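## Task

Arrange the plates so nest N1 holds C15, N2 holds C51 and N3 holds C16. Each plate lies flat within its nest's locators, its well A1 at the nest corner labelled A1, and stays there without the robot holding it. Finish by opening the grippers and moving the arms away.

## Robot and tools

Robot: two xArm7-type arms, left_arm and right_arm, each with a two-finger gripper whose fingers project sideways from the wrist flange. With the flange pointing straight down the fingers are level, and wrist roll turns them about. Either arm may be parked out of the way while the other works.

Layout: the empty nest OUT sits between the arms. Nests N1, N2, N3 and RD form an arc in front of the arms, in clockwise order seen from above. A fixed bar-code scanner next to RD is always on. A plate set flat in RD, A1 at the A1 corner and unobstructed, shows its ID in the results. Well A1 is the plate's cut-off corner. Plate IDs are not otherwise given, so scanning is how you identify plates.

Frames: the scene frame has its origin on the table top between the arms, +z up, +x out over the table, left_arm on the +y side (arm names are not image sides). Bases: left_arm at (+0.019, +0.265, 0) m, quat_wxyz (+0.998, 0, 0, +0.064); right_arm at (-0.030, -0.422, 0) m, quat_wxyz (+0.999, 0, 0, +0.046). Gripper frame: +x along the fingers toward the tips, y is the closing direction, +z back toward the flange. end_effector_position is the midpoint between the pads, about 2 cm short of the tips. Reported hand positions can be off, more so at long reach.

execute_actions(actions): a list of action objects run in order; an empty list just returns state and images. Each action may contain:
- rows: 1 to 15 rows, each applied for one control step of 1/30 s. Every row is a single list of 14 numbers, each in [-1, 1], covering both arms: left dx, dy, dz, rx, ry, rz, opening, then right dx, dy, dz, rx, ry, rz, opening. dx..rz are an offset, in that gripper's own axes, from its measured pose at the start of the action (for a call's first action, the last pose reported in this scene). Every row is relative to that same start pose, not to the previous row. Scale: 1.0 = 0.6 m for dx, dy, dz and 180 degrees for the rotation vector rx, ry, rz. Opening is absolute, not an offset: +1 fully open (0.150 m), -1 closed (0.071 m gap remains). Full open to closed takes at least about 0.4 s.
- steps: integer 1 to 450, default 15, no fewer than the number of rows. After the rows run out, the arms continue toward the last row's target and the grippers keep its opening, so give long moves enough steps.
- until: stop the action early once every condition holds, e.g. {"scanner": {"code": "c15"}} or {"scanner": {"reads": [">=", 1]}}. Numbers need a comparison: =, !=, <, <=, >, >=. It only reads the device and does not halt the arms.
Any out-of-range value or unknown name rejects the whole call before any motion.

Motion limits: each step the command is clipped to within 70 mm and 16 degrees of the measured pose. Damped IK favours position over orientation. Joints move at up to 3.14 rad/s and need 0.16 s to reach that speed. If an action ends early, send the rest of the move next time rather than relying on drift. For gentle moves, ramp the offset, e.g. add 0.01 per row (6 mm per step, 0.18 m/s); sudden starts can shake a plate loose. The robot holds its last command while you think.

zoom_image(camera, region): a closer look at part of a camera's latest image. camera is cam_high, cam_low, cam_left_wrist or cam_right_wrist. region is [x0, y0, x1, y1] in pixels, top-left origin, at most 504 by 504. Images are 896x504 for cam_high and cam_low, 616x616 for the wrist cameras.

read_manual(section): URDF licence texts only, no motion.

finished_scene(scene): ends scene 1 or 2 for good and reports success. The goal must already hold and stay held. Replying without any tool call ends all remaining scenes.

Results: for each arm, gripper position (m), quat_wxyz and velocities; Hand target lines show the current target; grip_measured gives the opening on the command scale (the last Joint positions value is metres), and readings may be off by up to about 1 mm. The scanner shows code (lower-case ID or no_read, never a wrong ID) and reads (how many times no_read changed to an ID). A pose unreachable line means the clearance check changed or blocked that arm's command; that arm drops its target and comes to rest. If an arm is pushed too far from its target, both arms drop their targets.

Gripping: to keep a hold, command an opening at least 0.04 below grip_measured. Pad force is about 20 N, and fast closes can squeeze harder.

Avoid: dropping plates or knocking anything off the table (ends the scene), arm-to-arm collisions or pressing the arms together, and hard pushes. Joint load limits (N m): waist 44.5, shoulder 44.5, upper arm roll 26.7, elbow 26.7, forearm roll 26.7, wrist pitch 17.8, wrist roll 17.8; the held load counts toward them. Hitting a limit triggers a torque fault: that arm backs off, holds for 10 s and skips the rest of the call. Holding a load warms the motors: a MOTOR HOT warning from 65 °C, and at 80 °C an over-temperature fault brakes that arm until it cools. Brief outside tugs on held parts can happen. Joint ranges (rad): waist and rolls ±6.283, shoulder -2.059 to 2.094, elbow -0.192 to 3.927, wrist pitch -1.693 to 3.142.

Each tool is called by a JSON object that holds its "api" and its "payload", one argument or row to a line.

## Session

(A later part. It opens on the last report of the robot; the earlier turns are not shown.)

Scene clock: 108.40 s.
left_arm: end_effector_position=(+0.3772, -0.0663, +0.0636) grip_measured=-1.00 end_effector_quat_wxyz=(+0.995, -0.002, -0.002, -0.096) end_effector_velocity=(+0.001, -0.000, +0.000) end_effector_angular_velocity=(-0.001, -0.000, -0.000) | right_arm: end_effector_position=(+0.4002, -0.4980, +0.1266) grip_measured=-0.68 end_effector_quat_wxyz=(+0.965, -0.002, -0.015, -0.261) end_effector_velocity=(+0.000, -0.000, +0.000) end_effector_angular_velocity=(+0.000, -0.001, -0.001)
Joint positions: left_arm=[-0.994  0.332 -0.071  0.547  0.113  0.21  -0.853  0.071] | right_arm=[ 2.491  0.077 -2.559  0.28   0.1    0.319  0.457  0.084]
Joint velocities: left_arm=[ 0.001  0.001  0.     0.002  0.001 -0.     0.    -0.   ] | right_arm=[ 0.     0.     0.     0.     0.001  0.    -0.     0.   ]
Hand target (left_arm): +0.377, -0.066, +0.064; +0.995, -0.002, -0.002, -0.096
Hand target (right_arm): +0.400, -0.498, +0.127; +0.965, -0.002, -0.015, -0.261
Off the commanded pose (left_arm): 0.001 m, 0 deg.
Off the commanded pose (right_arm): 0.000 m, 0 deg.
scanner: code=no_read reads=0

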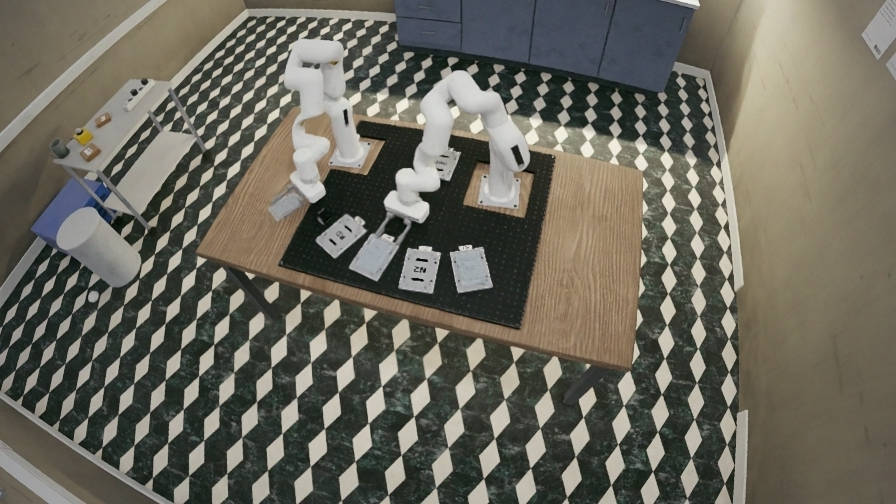

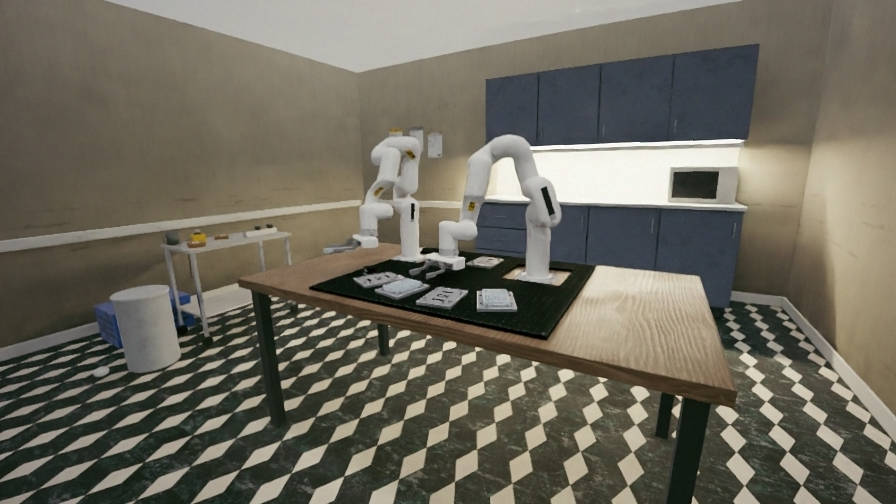

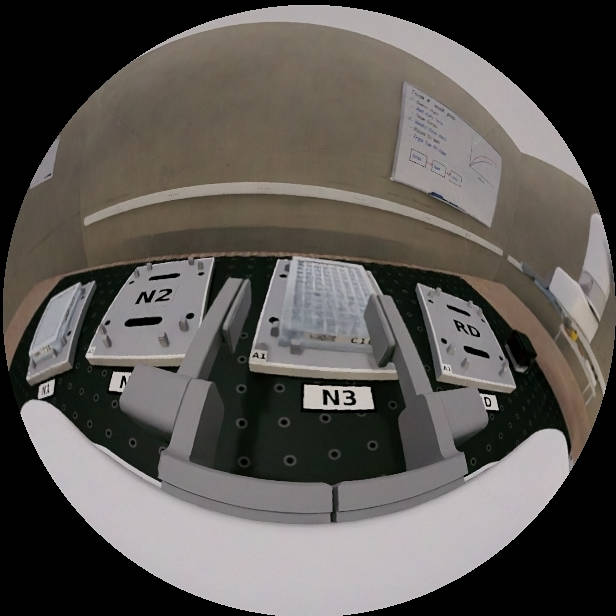

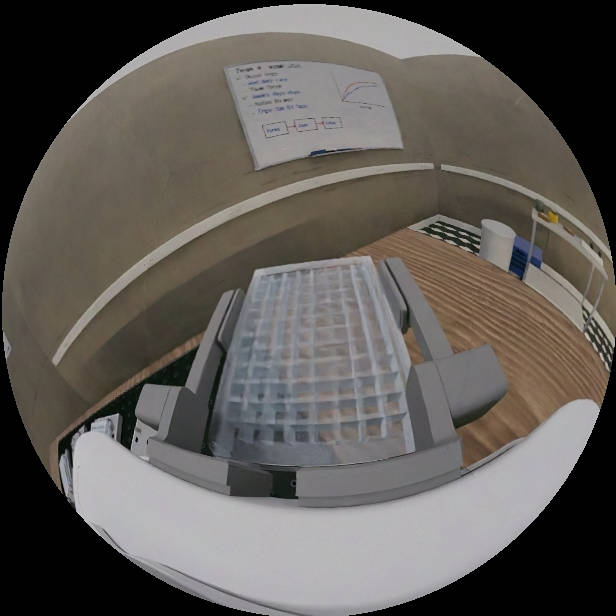

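{"api": "execute_actions", "payload": {
  "actions": []
}}

Scene clock: 108.67 s.
left_arm: end_effector_position=(+0.3772, -0.0663, +0.0636) grip_measured=-1.00 end_effector_quat_wxyz=(+0.995, -0.002, -0.002, -0.096) end_effector_velocity=(-0.000, -0.001, +0.001) end_effector_angular_velocity=(-0.002, -0.002, -0.002) | right_arm: end_effector_position=(+0.4002, -0.4980, +0.1266) grip_measured=-0.68 end_effector_quat_wxyz=(+0.965, -0.002, -0.015, -0.261) end_effector_velocity=(-0.000, -0.001, -0.000) end_effector_angular_velocity=(+0.000, +0.001, -0.004)
Joint positions: left_arm=[-0.994  0.333 -0.071  0.547  0.113  0.21  -0.853  0.071] | right_arm=[ 2.491  0.077 -2.559  0.28   0.1    0.319  0.457  0.084]
Joint velocities: left_arm=[-0.002 -0.002 -0.     0.001  0.001  0.    -0.001 -0.   ] | right_arm=[-0.001  0.    -0.    -0.     0.001  0.001  0.002  0.   ]
Hand target (left_arm): +0.377, -0.066, +0.064; +0.995, -0.002, -0.002, -0.096
Hand target (right_arm): +0.400, -0.498, +0.127; +0.965, -0.002, -0.015, -0.261
Off the commanded pose (left_arm): 0.001 m, 0 deg.
Off the commanded pose (right_arm): 0.000 m, 0 deg.
scanner: code=no_read reads=0

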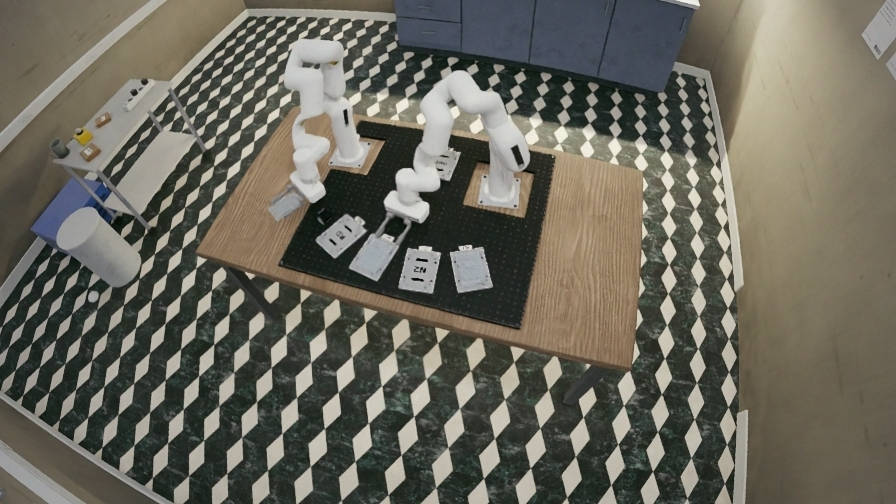

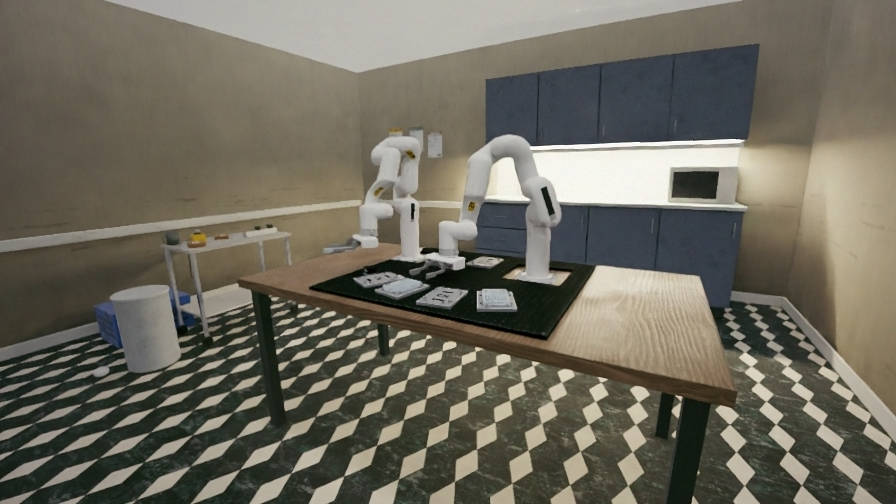

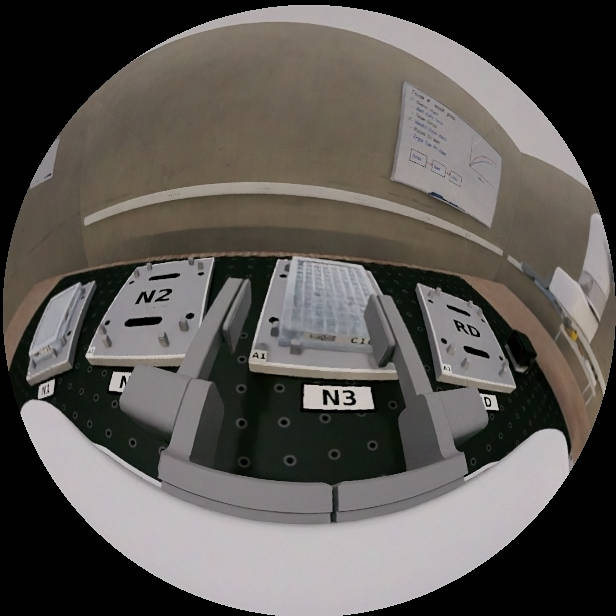

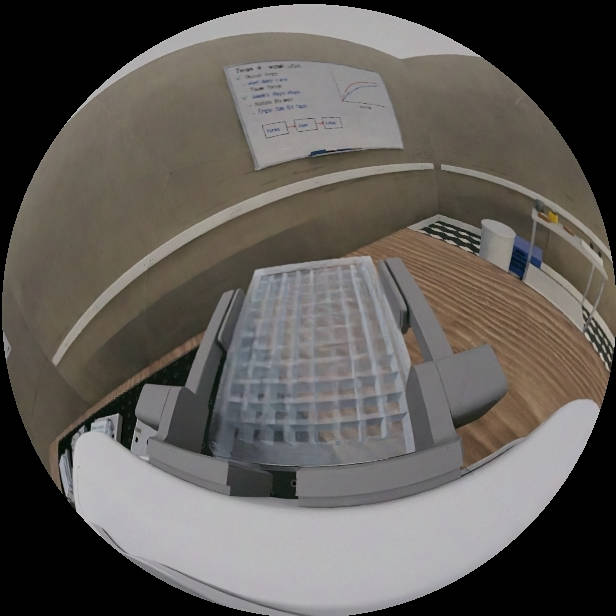

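{"api": "execute_actions", "payload": {
  "actions": [
    {"rows":[[0,0,-0.004,0,0,0,-1,0,0,0,0,0,0,-0.85],[0,0,-0.008,0,0,0,-1,0,0,0,0,0,0,-0.85],[0,0,-0.012,0,0,0,-1,0,0,0,0,0,0,-0.85],[0,0,-0.016,0,0,0,-1,0,0,0,0,0,0,-0.85],[0,0,-0.019,0,0,0,-1,0,0,0,0,0,0,-0.85],[0,0,-0.022,0,0,0,-1,0,0,0,0,0,0,-0.85],[0,0,-0.025,0,0,0,-1,0,0,0,0,0,0,-0.85],[0,0,-0.028,0,0,0,-1,0,0,0,0,0,0,-0.85],[0,0,-0.030,0,0,0,-1,0,0,0,0,0,0,-0.85],[0,0,-0.032,0,0,0,-1,0,0,0,0,0,0,-0.85],[0,0,-0.034,0,0,0,-1,0,0,0,0,0,0,-0.85]],"steps":30}
  ]
}}

Scene clock: 109.83 s.
left_arm: end_effector_position=(+0.3780, -0.0672, +0.0443) grip_measured=-1.00 end_effector_quat_wxyz=(+0.995, -0.004, -0.003, -0.096) end_effector_velocity=(-0.001, +0.001, -0.002) end_effector_angular_velocity=(+0.004, +0.003, -0.000) | right_arm: end_effector_position=(+0.4002, -0.4980, +0.1266) grip_measured=-0.68 end_effector_quat_wxyz=(+0.965, -0.002, -0.015, -0.261) end_effector_velocity=(-0.000, -0.000, -0.000) end_effector_angular_velocity=(+0.001, -0.000, -0.002)
Joint positions: left_arm=[-1.013  0.409 -0.048  0.565  0.13   0.149 -0.867  0.071] | right_arm=[ 2.491  0.077 -2.559  0.28   0.1    0.319  0.457  0.084]
Joint velocities: left_arm=[-0.     0.003 -0.    -0.001 -0.     0.001 -0.     0.   ] | right_arm=[-0.001 -0.     0.    -0.     0.002 -0.001 -0.     0.   ]
Hand target (left_arm): +0.377, -0.067, +0.043; +0.995, -0.002, -0.002, -0.096
Hand target (right_arm): +0.400, -0.498, +0.127; +0.965, -0.002, -0.015, -0.261
Off the commanded pose (left_arm): 0.001 m, 0 deg.
Off the commanded pose (right_arm): 0.000 m, 0 deg.
scanner: code=no_read reads=0

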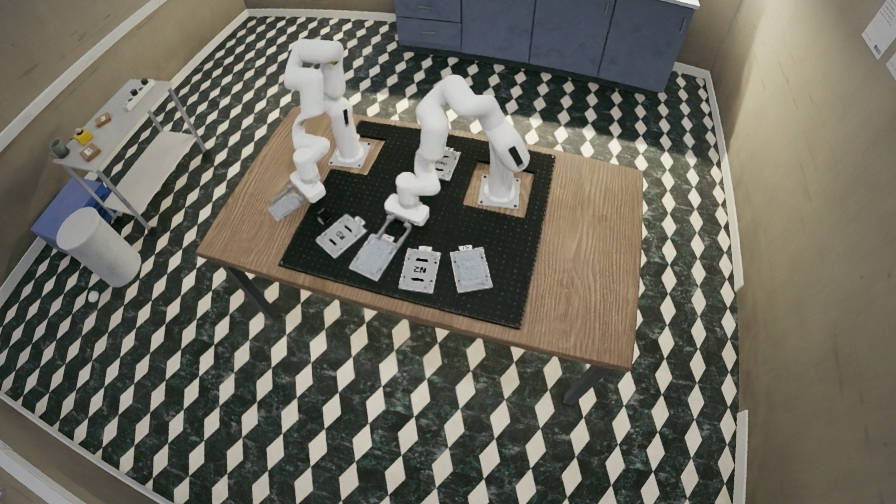

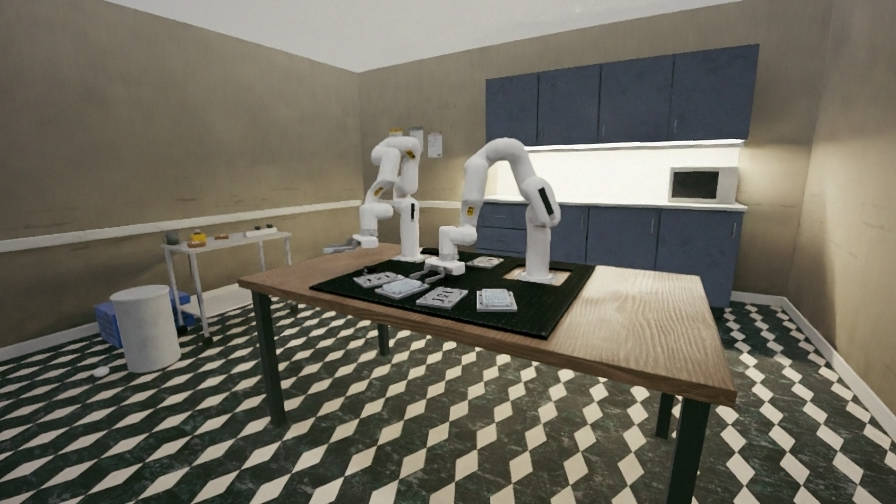

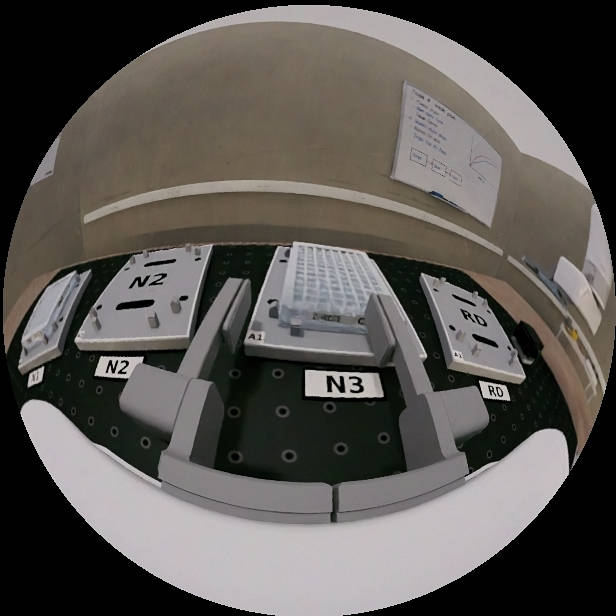

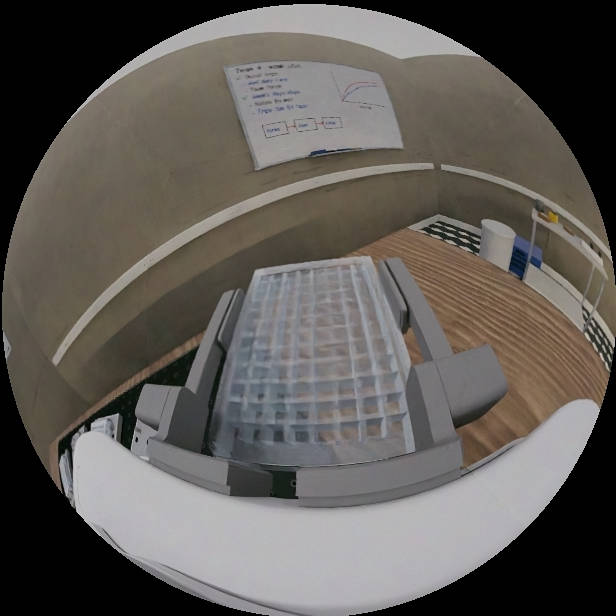

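{"api": "execute_actions", "payload": {
  "actions": [
    {"rows":[[0,0,0.005,0,0,0,-1,0,0,0,0,0,0,-0.85],[0,0,0.010,0,0,0,-1,0,0,0,0,0,0,-0.85],[-0.005,0,0.016,0,0,0,-1,0,0,0,0,0,0,-0.85],[-0.012,-0.01,0.022,0,0,0,-0.5,0,0,0,0,0,0,-0.85],[-0.02,-0.02,0.026,0,0,0,0,0,0,0,0,0,0,-0.85],[-0.028,-0.03,0.028,0,0,0,0.5,0,0,0,0,0,0,-0.85],[-0.035,-0.04,0.028,0,0,0,1,0,0,0,0,0,0,-0.85],[-0.04,-0.05,0.028,0,0,0,1,0,0,0,0,0,0,-0.85]],"steps":28}
  ]
}}

{"api": "zoom_image", "payload": {
  "camera": "cam_left_wrist",
  "region": [200, 230, 440, 400]
}}

Scene clock: 112.00 s.
left_arm: end_effector_position=(+0.3488, -0.0917, +0.0610) grip_measured=+1.00 end_effector_quat_wxyz=(+0.995, -0.003, -0.003, -0.095) end_effector_velocity=(-0.000, -0.000, +0.000) end_effector_angular_velocity=(-0.000, -0.000, -0.001) | right_arm: end_effector_position=(+0.4002, -0.4980, +0.1266) grip_measured=-0.68 end_effector_quat_wxyz=(+0.965, -0.002, -0.015, -0.261) end_effector_velocity=(+0.000, +0.000, +0.000) end_effector_angular_velocity=(+0.000, -0.001, +0.001)
Joint positions: left_arm=[-1.1    0.355 -0.066  0.57   0.119  0.208 -0.96   0.15 ] | right_arm=[ 2.491  0.077 -2.559  0.28   0.1    0.319  0.457  0.084]
Joint velocities: left_arm=[ 0.    -0.    -0.001  0.     0.     0.     0.     0.   ] | right_arm=[ 0.    -0.     0.    -0.     0.    -0.001 -0.     0.   ]
Hand target (left_arm): +0.349, -0.092, +0.061; +0.995, -0.003, -0.004, -0.096
Hand target (right_arm): +0.400, -0.498, +0.127; +0.965, -0.002, -0.015, -0.261
Off the commanded pose (left_arm): 0.000 m, 0 deg.
Off the commanded pose (right_arm): 0.000 m, 0 deg.
scanner: code=no_read reads=0

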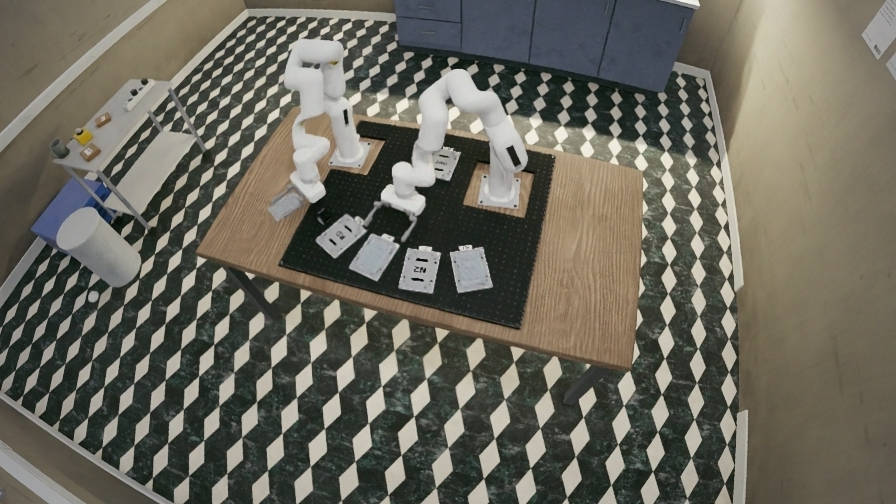

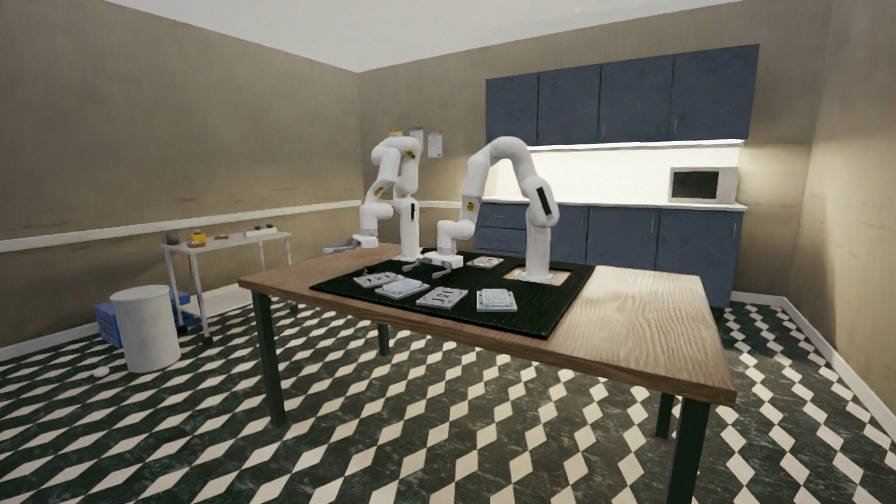

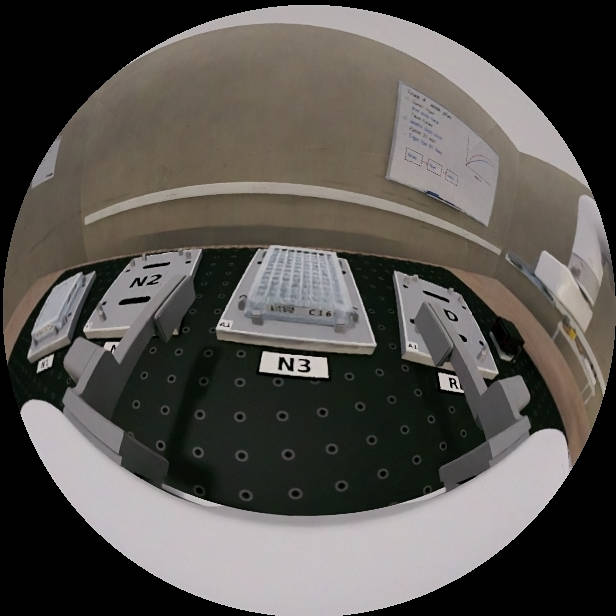

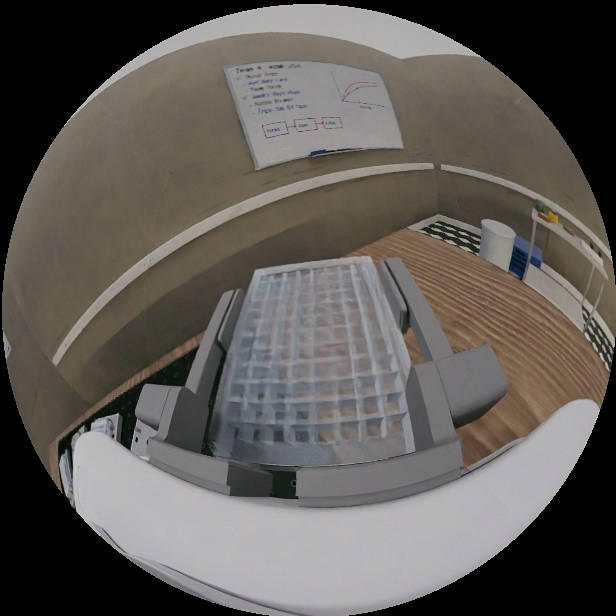

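Region (200, 230, 440, 400) of cam_left_wrist's 616x616 image, scaled by 2.100, with more detail than that image has; it fills the top 357 rows of this view, and the rest is white.

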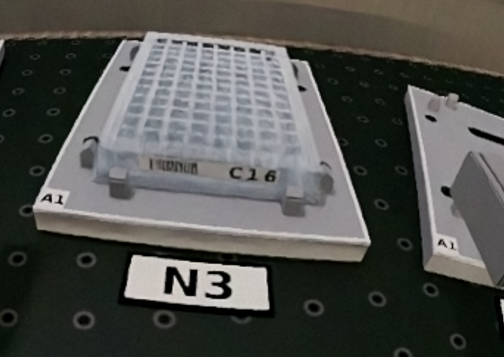

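{"api": "execute_actions", "payload": {
  "actions": [
    {"rows":[[-0.001,0.005,0.003,0,0,0.001,0.5,-0.002,0.004,0,0,0,0.001,-0.85],[-0.001,0.012,0.008,0,0,0.004,0,-0.005,0.011,-0.001,0,0,0.003,-0.85],[-0.002,0.022,0.014,0,0,0.006,-0.5,-0.008,0.020,-0.002,0,0,0.005,-0.85],[-0.004,0.034,0.021,0,0,0.010,-1,-0.013,0.031,-0.003,0,0,0.007,-0.85],[-0.005,0.049,0.030,0,0,0.014,-1,-0.018,0.045,-0.004,0,0,0.010,-0.85],[-0.007,0.066,0.040,0,0,0.019,-1,-0.025,0.060,-0.006,0,0,0.014,-0.85],[-0.009,0.084,0.051,0,0,0.024,-1,-0.031,0.076,-0.007,0,0,0.017,-0.85],[-0.011,0.103,0.063,0,0,0.030,-1,-0.039,0.094,-0.009,0,0,0.021,-0.85],[-0.013,0.123,0.075,0,0,0.036,-1,-0.046,0.112,-0.011,0,0,0.026,-0.85],[-0.015,0.143,0.085,0,0,0.041,-1,-0.053,0.129,-0.012,0,0,0.030,-0.85],[-0.017,0.162,0.092,0,0,0.047,-1,-0.061,0.147,-0.014,0,0,0.034,-0.85],[-0.019,0.183,0.097,0,0,0.053,-1,-0.069,0.166,-0.016,0,0,0.038,-0.85],[-0.022,0.204,0.1,0,0,0.059,-1,-0.076,0.185,-0.017,0,0,0.042,-0.85],[-0.024,0.225,0.1,0,0,0.065,-1,-0.084,0.204,-0.019,0,0,0.047,-0.85],[-0.026,0.246,0.1,0,0,0.071,-1,-0.092,0.223,-0.021,0,0,0.051,-0.85]],"steps":15},
    {"rows":[[0.005,0.047,0.009,0,0,0.014,-1,-0.011,0.047,-0.004,0,0,0.010,-0.85],[0.007,0.062,0.012,0,0,0.018,-1,-0.015,0.063,-0.005,0,0,0.014,-0.85],[0.009,0.075,0.015,0,0,0.022,-1,-0.018,0.076,-0.006,0,0,0.017,-0.85],[0.011,0.091,0.018,0,0,0.026,-1,-0.022,0.092,-0.007,0,0,0.020,-0.85],[0.012,0.107,0.021,0,0,0.031,-1,-0.025,0.108,-0.009,0,0,0.023,-0.85],[0.014,0.122,0.024,0,0,0.035,-1,-0.029,0.124,-0.010,0,0,0.027,-0.85],[0.016,0.138,0.027,0,0,0.040,-1,-0.033,0.139,-0.011,0,0,0.030,-0.85],[0.018,0.153,0.030,0,0,0.044,-1,-0.037,0.155,-0.012,0,0,0.034,-0.85],[0.020,0.169,0.033,0,0,0.049,-1,-0.040,0.171,-0.014,0,0,0.037,-0.85],[0.021,0.185,0.036,0,0,0.053,-1,-0.044,0.187,-0.015,0,0,0.040,-0.85],[0.023,0.198,0.038,0,0,0.057,-1,-0.047,0.200,-0.016,0,0,0.043,-0.85],[0.025,0.213,0.041,0,0,0.062,-1,-0.051,0.216,-0.017,0,0,0.047,-0.85],[0.026,0.229,0.044,0,0,0.066,-1,-0.055,0.231,-0.018,0,0,0.050,-0.85],[0.028,0.244,0.047,0,0,0.071,-1,-0.058,0.247,-0.020,0,0,0.054,-0.85],[0.03,0.26,0.05,0,0,0.075,-1,-0.062,0.263,-0.021,0,0,0.057,-0.85]],"steps":15},
    {"rows":[[0.015,0.045,0,0,0,0.014,-1,-0.003,0.049,-0.004,0,0,0.010,-0.85],[0.020,0.060,0,0,0,0.018,-1,-0.005,0.065,-0.005,0,0,0.014,-0.85],[0.024,0.073,0,0,0,0.022,-1,-0.006,0.078,-0.006,0,0,0.017,-0.85],[0.029,0.088,0,0,0,0.026,-1,-0.007,0.095,-0.007,0,0,0.020,-0.85],[0.034,0.103,0,0,0,0.031,-1,-0.008,0.111,-0.009,0,0,0.023,-0.85],[0.039,0.118,0,0,0,0.035,-1,-0.009,0.127,-0.010,0,0,0.027,-0.85],[0.044,0.133,0,0,0,0.040,-1,-0.010,0.143,-0.011,0,0,0.030,-0.85],[0.049,0.148,0,0,0,0.044,-1,-0.011,0.159,-0.012,0,0,0.034,-0.85],[0.054,0.163,0,0,0,0.049,-1,-0.012,0.176,-0.014,0,0,0.037,-0.85],[0.059,0.178,0,0,0,0.053,-1,-0.013,0.192,-0.015,0,0,0.040,-0.85],[0.063,0.190,0,0,0,0.057,-1,-0.014,0.205,-0.016,0,0,0.043,-0.85],[0.068,0.205,0,0,0,0.062,-1,-0.016,0.221,-0.017,0,0,0.047,-0.85],[0.073,0.220,0,0,0,0.066,-1,-0.017,0.238,-0.018,0,0,0.050,-0.85],[0.078,0.235,0,0,0,0.071,-1,-0.018,0.254,-0.020,0,0,0.054,-0.85],[0.083,0.25,0,0,0,0.075,-1,-0.019,0.27,-0.021,0,0,0.057,-0.85]],"steps":15},
    {"rows":[[0.023,0.038,0,0,0,0.013,-1,0.005,0.049,-0.004,0,0,0.010,-0.85],[0.033,0.053,0,0,0,0.018,-1,0.006,0.068,-0.005,0,0,0.014,-0.85],[0.042,0.067,0,0,0,0.022,-1,0.008,0.086,-0.007,0,0,0.018,-0.85],[0.051,0.082,0,0,0,0.027,-1,0.010,0.105,-0.008,0,0,0.022,-0.85],[0.060,0.097,0,0,0,0.032,-1,0.012,0.124,-0.010,0,0,0.026,-0.85],[0.069,0.111,0,0,0,0.037,-1,0.013,0.143,-0.011,0,0,0.030,-0.85],[0.078,0.126,0,0,0,0.042,-1,0.015,0.162,-0.013,0,0,0.034,-0.85],[0.087,0.141,0,0,0,0.047,-1,0.017,0.181,-0.014,0,0,0.038,-0.85],[0.096,0.155,0,0,0,0.052,-1,0.019,0.200,-0.016,0,0,0.042,-0.85],[0.104,0.168,0,0,0,0.056,-1,0.020,0.216,-0.017,0,0,0.046,-0.85],[0.112,0.181,0,0,0,0.060,-1,0.022,0.232,-0.018,0,0,0.049,-0.85],[0.118,0.191,0,0,0,0.064,-1,0.023,0.246,-0.019,0,0,0.052,-0.85],[0.124,0.200,0,0,0,0.067,-1,0.024,0.257,-0.020,0,0,0.054,-0.85],[0.127,0.206,0,0,0,0.069,-1,0.025,0.265,-0.021,0,0,0.056,-0.85],[0.13,0.21,0,0,0,0.07,-1,0.025,0.27,-0.021,0,0,0.057,-0.85]],"steps":30}
  ]
}}

Scene clock: 117.67 s.
left_arm: end_effector_position=(+0.4165, +0.4210, +0.1279) grip_measured=-1.00 end_effector_quat_wxyz=(+0.954, -0.010, -0.004, +0.299) end_effector_velocity=(+0.001, +0.000, +0.000) end_effector_angular_velocity=(-0.000, -0.001, +0.001) | right_arm: end_effector_position=(+0.4808, +0.0360, +0.0985) grip_measured=-0.68 end_effector_quat_wxyz=(+0.999, +0.018, +0.001, +0.046) end_effector_velocity=(-0.001, +0.002, -0.000) end_effector_angular_velocity=(+0.002, +0.001, +0.002)
Joint positions: left_arm=[-0.357 -0.16   0.539  0.233  0.175  0.368 -0.466  0.071] | right_arm=[ 3.353 -0.806 -2.484  1.361 -0.649  0.759  1.195  0.084]
Joint velocities: left_arm=[-0.002  0.     0.002  0.002 -0.001 -0.     0.     0.   ] | right_arm=[ 0.004 -0.003  0.001  0.003 -0.    -0.     0.001 -0.   ]
Hand target (left_arm): +0.417, +0.421, +0.128; +0.954, -0.010, -0.004, +0.299
Hand target (right_arm): +0.481, +0.036, +0.098; +0.999, +0.018, +0.001, +0.046
Off the commanded pose (left_arm): 0.001 m, 0 deg.
Off the commanded pose (right_arm): 0.000 m, 0 deg.
scanner: code=no_read reads=0

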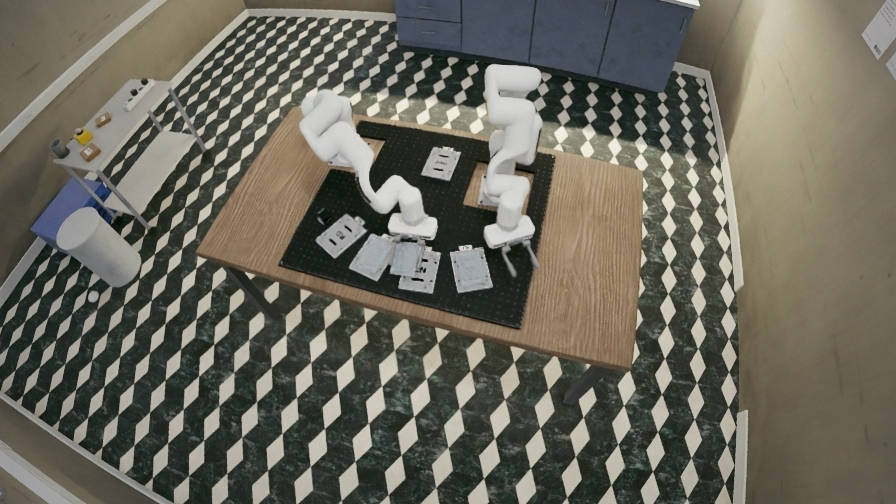

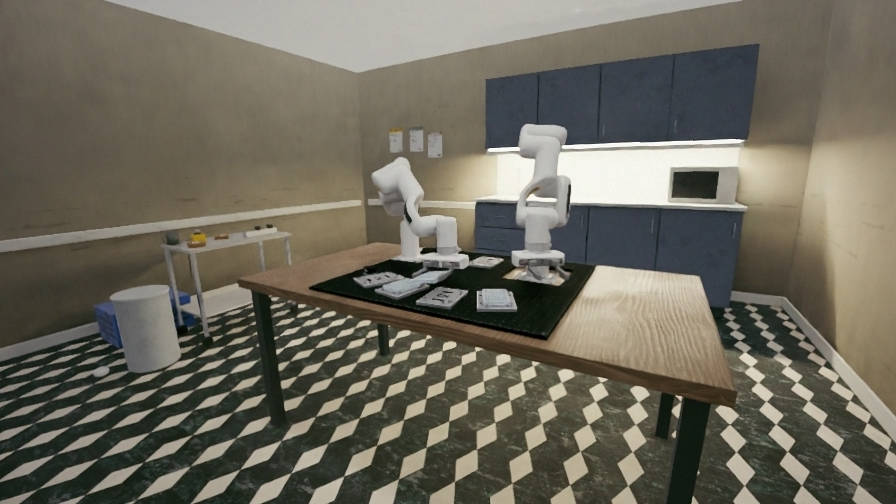

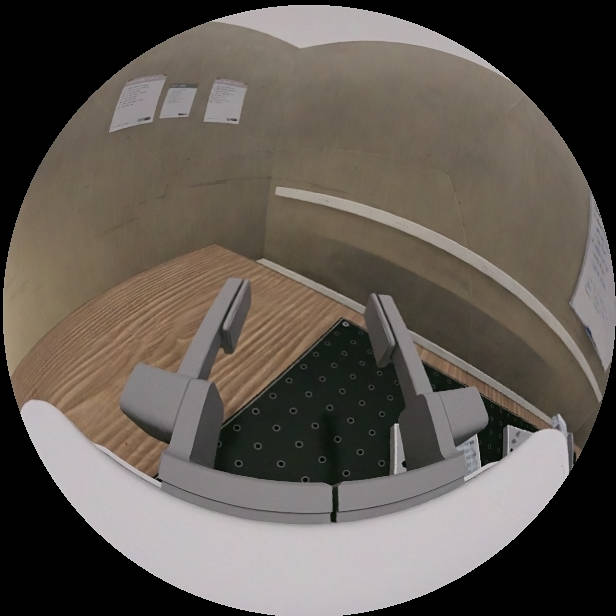

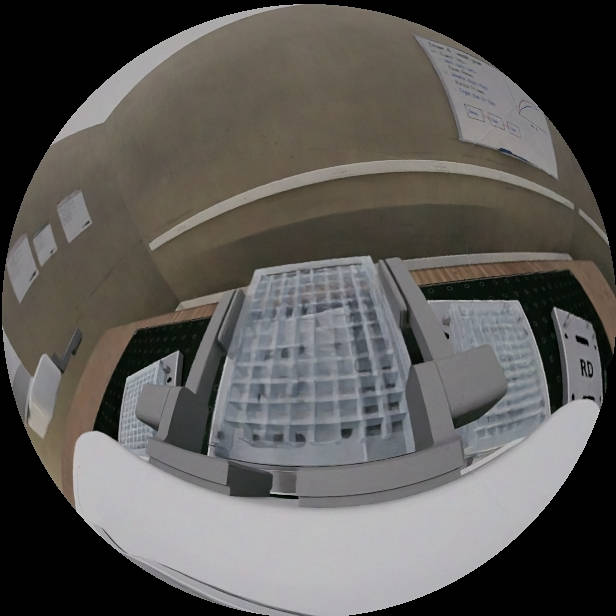

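{"api": "execute_actions", "payload": {
  "actions": [
    {"rows":[[0,0,0,0,0,0,-1,0.001,0.005,-0.005,-0.001,0,0.0005,-0.85],[0,0,0,0,0,0,-1,0.001,0.012,-0.013,-0.002,0,0.001,-0.85],[0,0,0,0,0,0,-1,0.002,0.020,-0.022,-0.004,0,0.002,-0.85],[0,0,0,0,0,0,-1,0.003,0.029,-0.032,-0.005,0,0.0025,-0.85],[0,0,0,0,0,0,-1,0.004,0.038,-0.042,-0.007,0,0.003,-0.85],[0,0,0,0,0,0,-1,0.004,0.047,-0.052,-0.008,0,0.004,-0.85],[0,0,0,0,0,0,-1,0.005,0.055,-0.060,-0.010,0,0.005,-0.85],[0,0,0,0,0,0,-1,0.006,0.062,-0.067,-0.011,0,0.0055,-0.85],[0,0,0,0,0,0,-1,0.006,0.066,-0.0725,-0.0115,0,0.0056,-0.85]],"steps":28}
  ]
}}

Scene clock: 118.77 s.
left_arm: end_effector_position=(+0.4165, +0.4210, +0.1279) grip_measured=-1.00 end_effector_quat_wxyz=(+0.954, -0.010, -0.004, +0.299) end_effector_velocity=(+0.000, -0.000, +0.000) end_effector_angular_velocity=(+0.000, -0.000, -0.001) | right_arm: end_effector_position=(+0.4810, +0.0770, +0.0567) grip_measured=-0.68 end_effector_quat_wxyz=(+0.999, +0.000, +0.000, +0.055) end_effector_velocity=(-0.004, +0.005, -0.000) end_effector_angular_velocity=(+0.006, +0.004, +0.006)
Joint positions: left_arm=[-0.357 -0.16   0.539  0.233  0.175  0.368 -0.466  0.071] | right_arm=[ 3.484 -0.972 -2.538  1.554 -0.702  0.81   1.224  0.084]
Joint velocities: left_arm=[-0.001 -0.    -0.     0.     0.     0.     0.     0.   ] | right_arm=[ 0.004 -0.003  0.005  0.001  0.001 -0.003 -0.001  0.   ]
Hand target (left_arm): +0.417, +0.421, +0.128; +0.954, -0.010, -0.004, +0.299
Hand target (right_arm): +0.481, +0.077, +0.056; +0.999, +0.000, +0.001, +0.055
Off the commanded pose (left_arm): 0.000 m, 0 deg.
Off the commanded pose (right_arm): 0.001 m, 0 deg.
scanner: code=no_read reads=0

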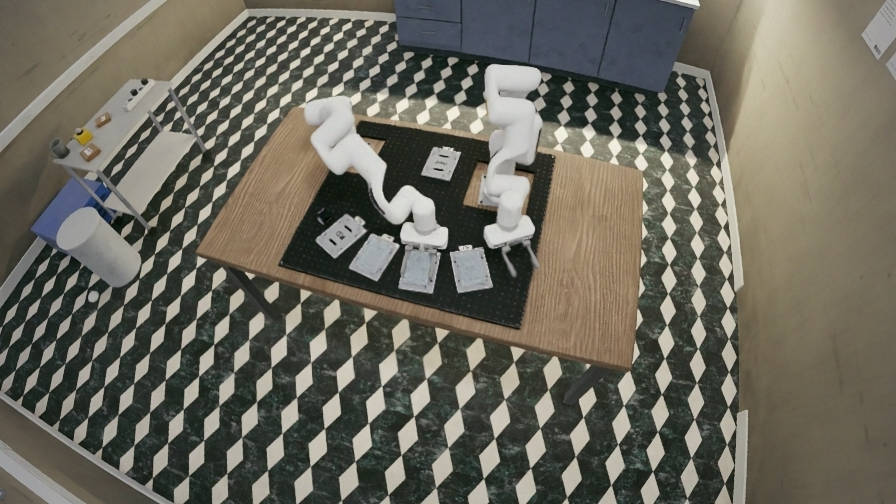

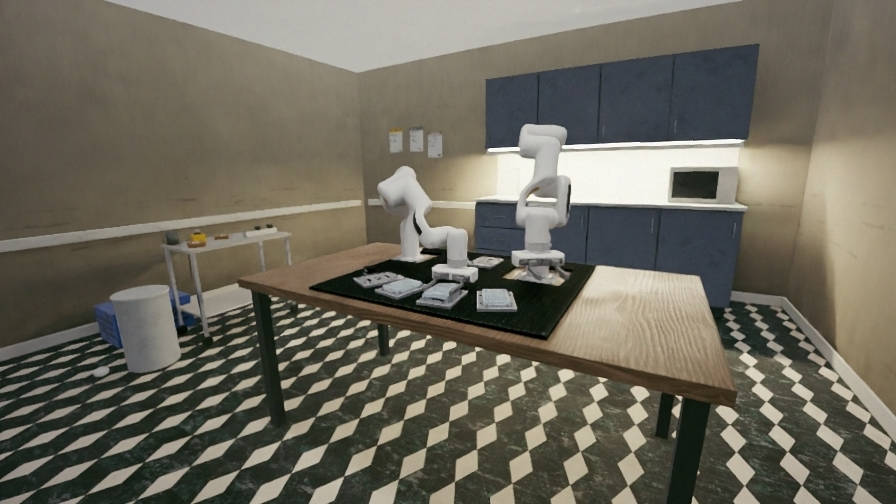

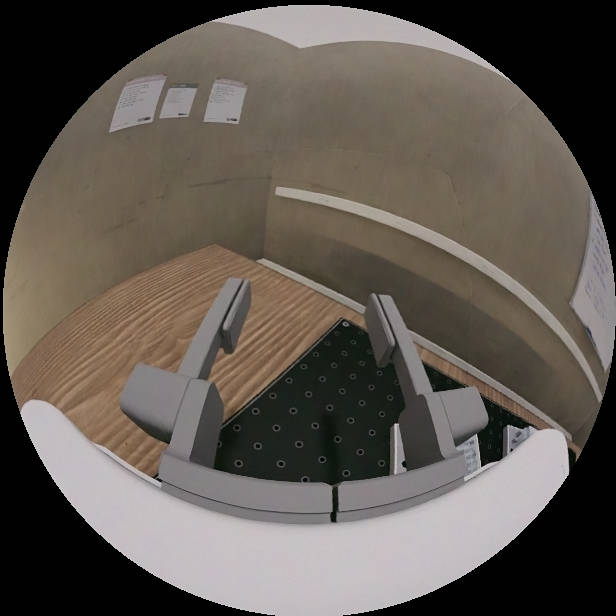

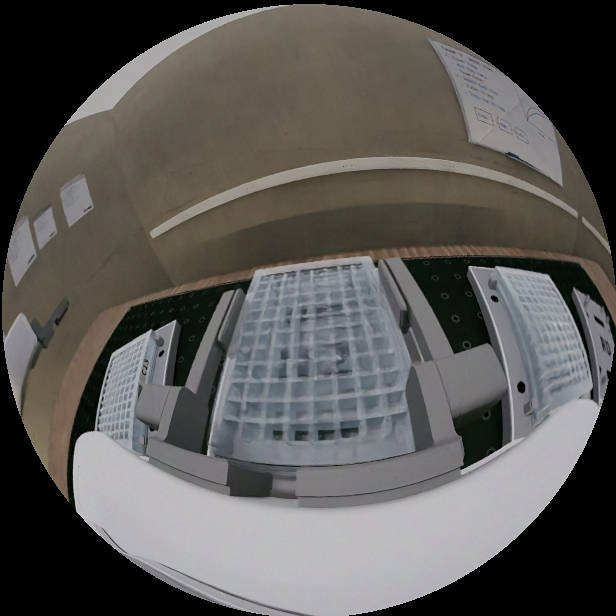

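{"api": "zoom_image", "payload": {
  "camera": "cam_high",
  "region": [340, 210, 510, 310]
}}

{"api": "zoom_image", "payload": {
  "camera": "cam_low",
  "region": [360, 250, 530, 330]
}}

Region (340, 210, 510, 310) of cam_high's 896x504 image, scaled by 2.965, with more detail than that image has; it fills the top 296 rows of this view, and the rest is white.

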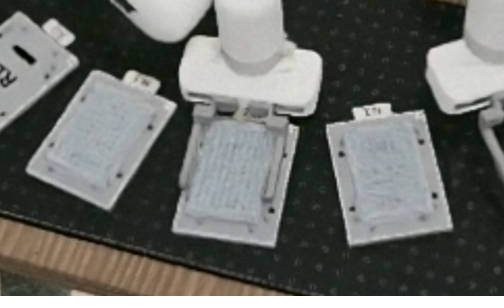

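Region (360, 250, 530, 330) of cam_low's 896x504 image, scaled by 2.965, with more detail than that image has; it fills the top 237 rows of this view, and the rest is white.

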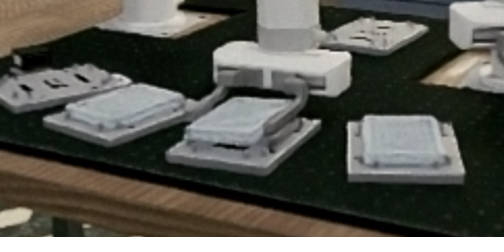

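{"api": "execute_actions", "payload": {
  "actions": [
    {"rows":[[0,0,0,0,0,0,-1,0,0,-0.003,0,0,0,-0.85],[0,0,0,0,0,0,-1,0,0,-0.007,0,0,0,-0.85],[0,0,0,0,0,0,-1,0,0,-0.010,0,0,0,-0.85],[0,0,0,0,0,0,-1,0,0,-0.013,0,0,0,-0.85]],"steps":18}
  ]
}}

{"api": "zoom_image", "payload": {
  "camera": "cam_right_wrist",
  "region": [140, 220, 500, 480]
}}

{"api": "zoom_image", "payload": {
  "camera": "cam_high",
  "region": [380, 230, 460, 300]
}}

Scene clock: 119.67 s.
left_arm: end_effector_position=(+0.4165, +0.4210, +0.1279) grip_measured=-1.00 end_effector_quat_wxyz=(+0.954, -0.010, -0.004, +0.299) end_effector_velocity=(+0.000, -0.000, -0.000) end_effector_angular_velocity=(+0.000, +0.000, -0.001) | right_arm: end_effector_position=(+0.4796, +0.0786, +0.0492) grip_measured=-0.68 end_effector_quat_wxyz=(+0.998, +0.001, +0.001, +0.056) end_effector_velocity=(+0.001, -0.001, -0.000) end_effector_angular_velocity=(-0.002, -0.002, -0.002)
Joint positions: left_arm=[-0.357 -0.16   0.539  0.233  0.175  0.368 -0.466  0.071] | right_arm=[ 3.49  -0.988 -2.544  1.56  -0.711  0.799  1.227  0.084]
Joint velocities: left_arm=[-0.     0.001 -0.     0.    -0.    -0.001  0.001 -0.   ] | right_arm=[-0.001 -0.001  0.     0.    -0.003  0.001  0.003 -0.   ]
Hand target (left_arm): +0.417, +0.421, +0.128; +0.954, -0.010, -0.004, +0.299
Hand target (right_arm): +0.481, +0.077, +0.049; +0.999, +0.000, +0.000, +0.055
Off the commanded pose (left_arm): 0.000 m, 0 deg.
Off the commanded pose (right_arm): 0.002 m, 0 deg.
scanner: code=no_read reads=0

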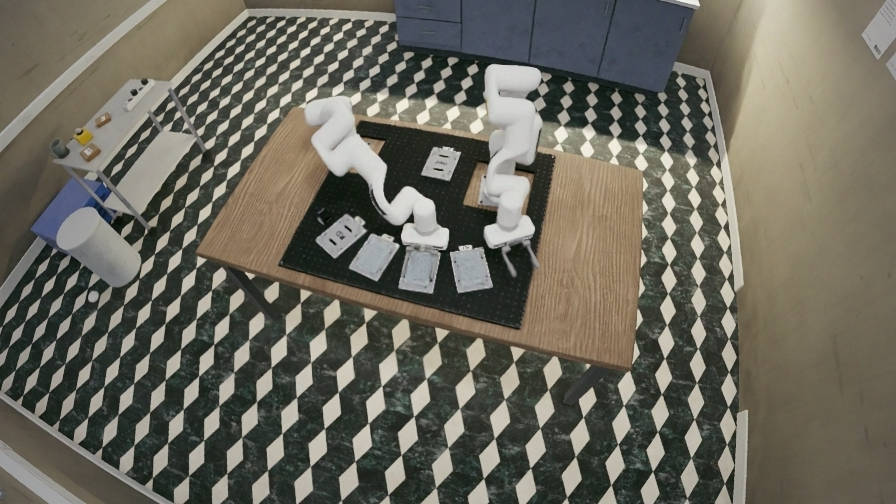

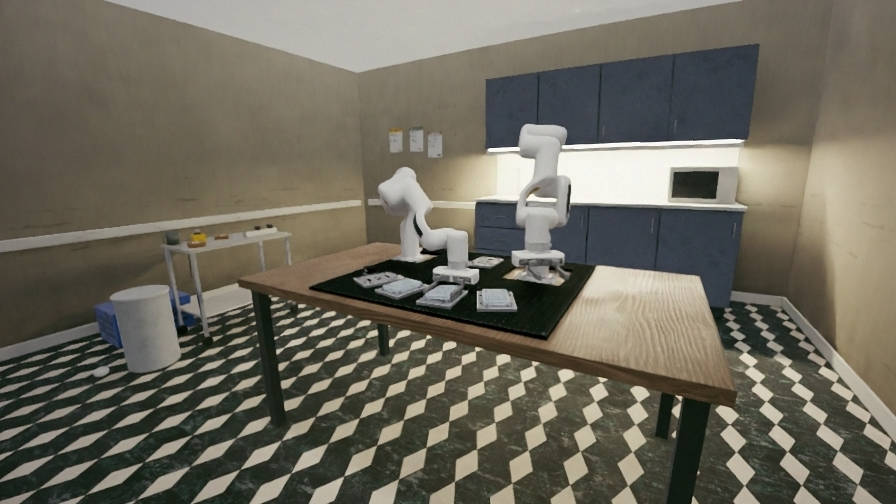

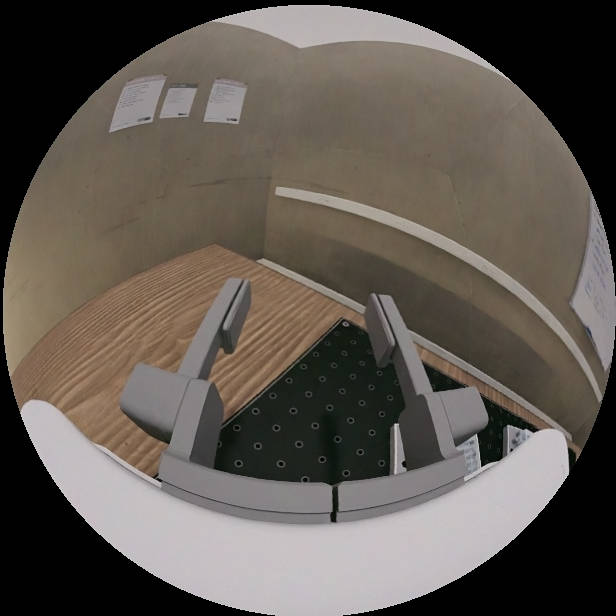

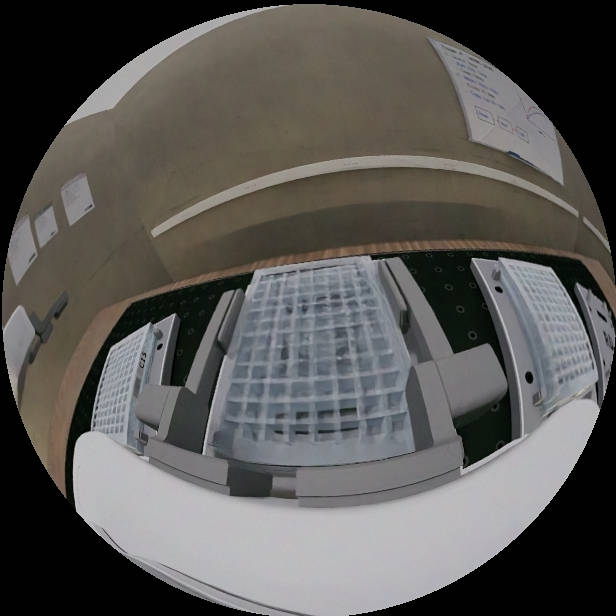

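Region (140, 220, 500, 480) of cam_right_wrist's 616x616 image, scaled by 1.400, with more detail than that image has.

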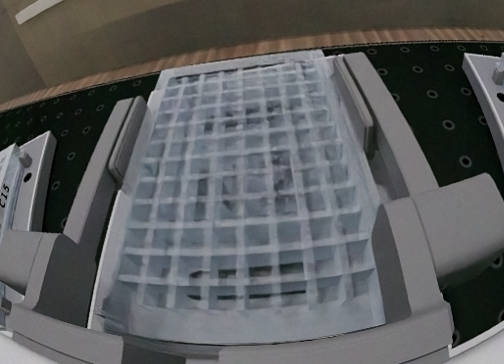

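Region (380, 230, 460, 300) of cam_high's 896x504 image, scaled by 6.300, with more detail than that image has; it fills the top 441 rows of this view, and the rest is white.

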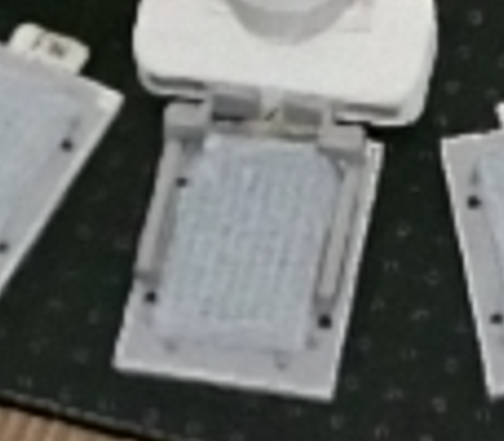

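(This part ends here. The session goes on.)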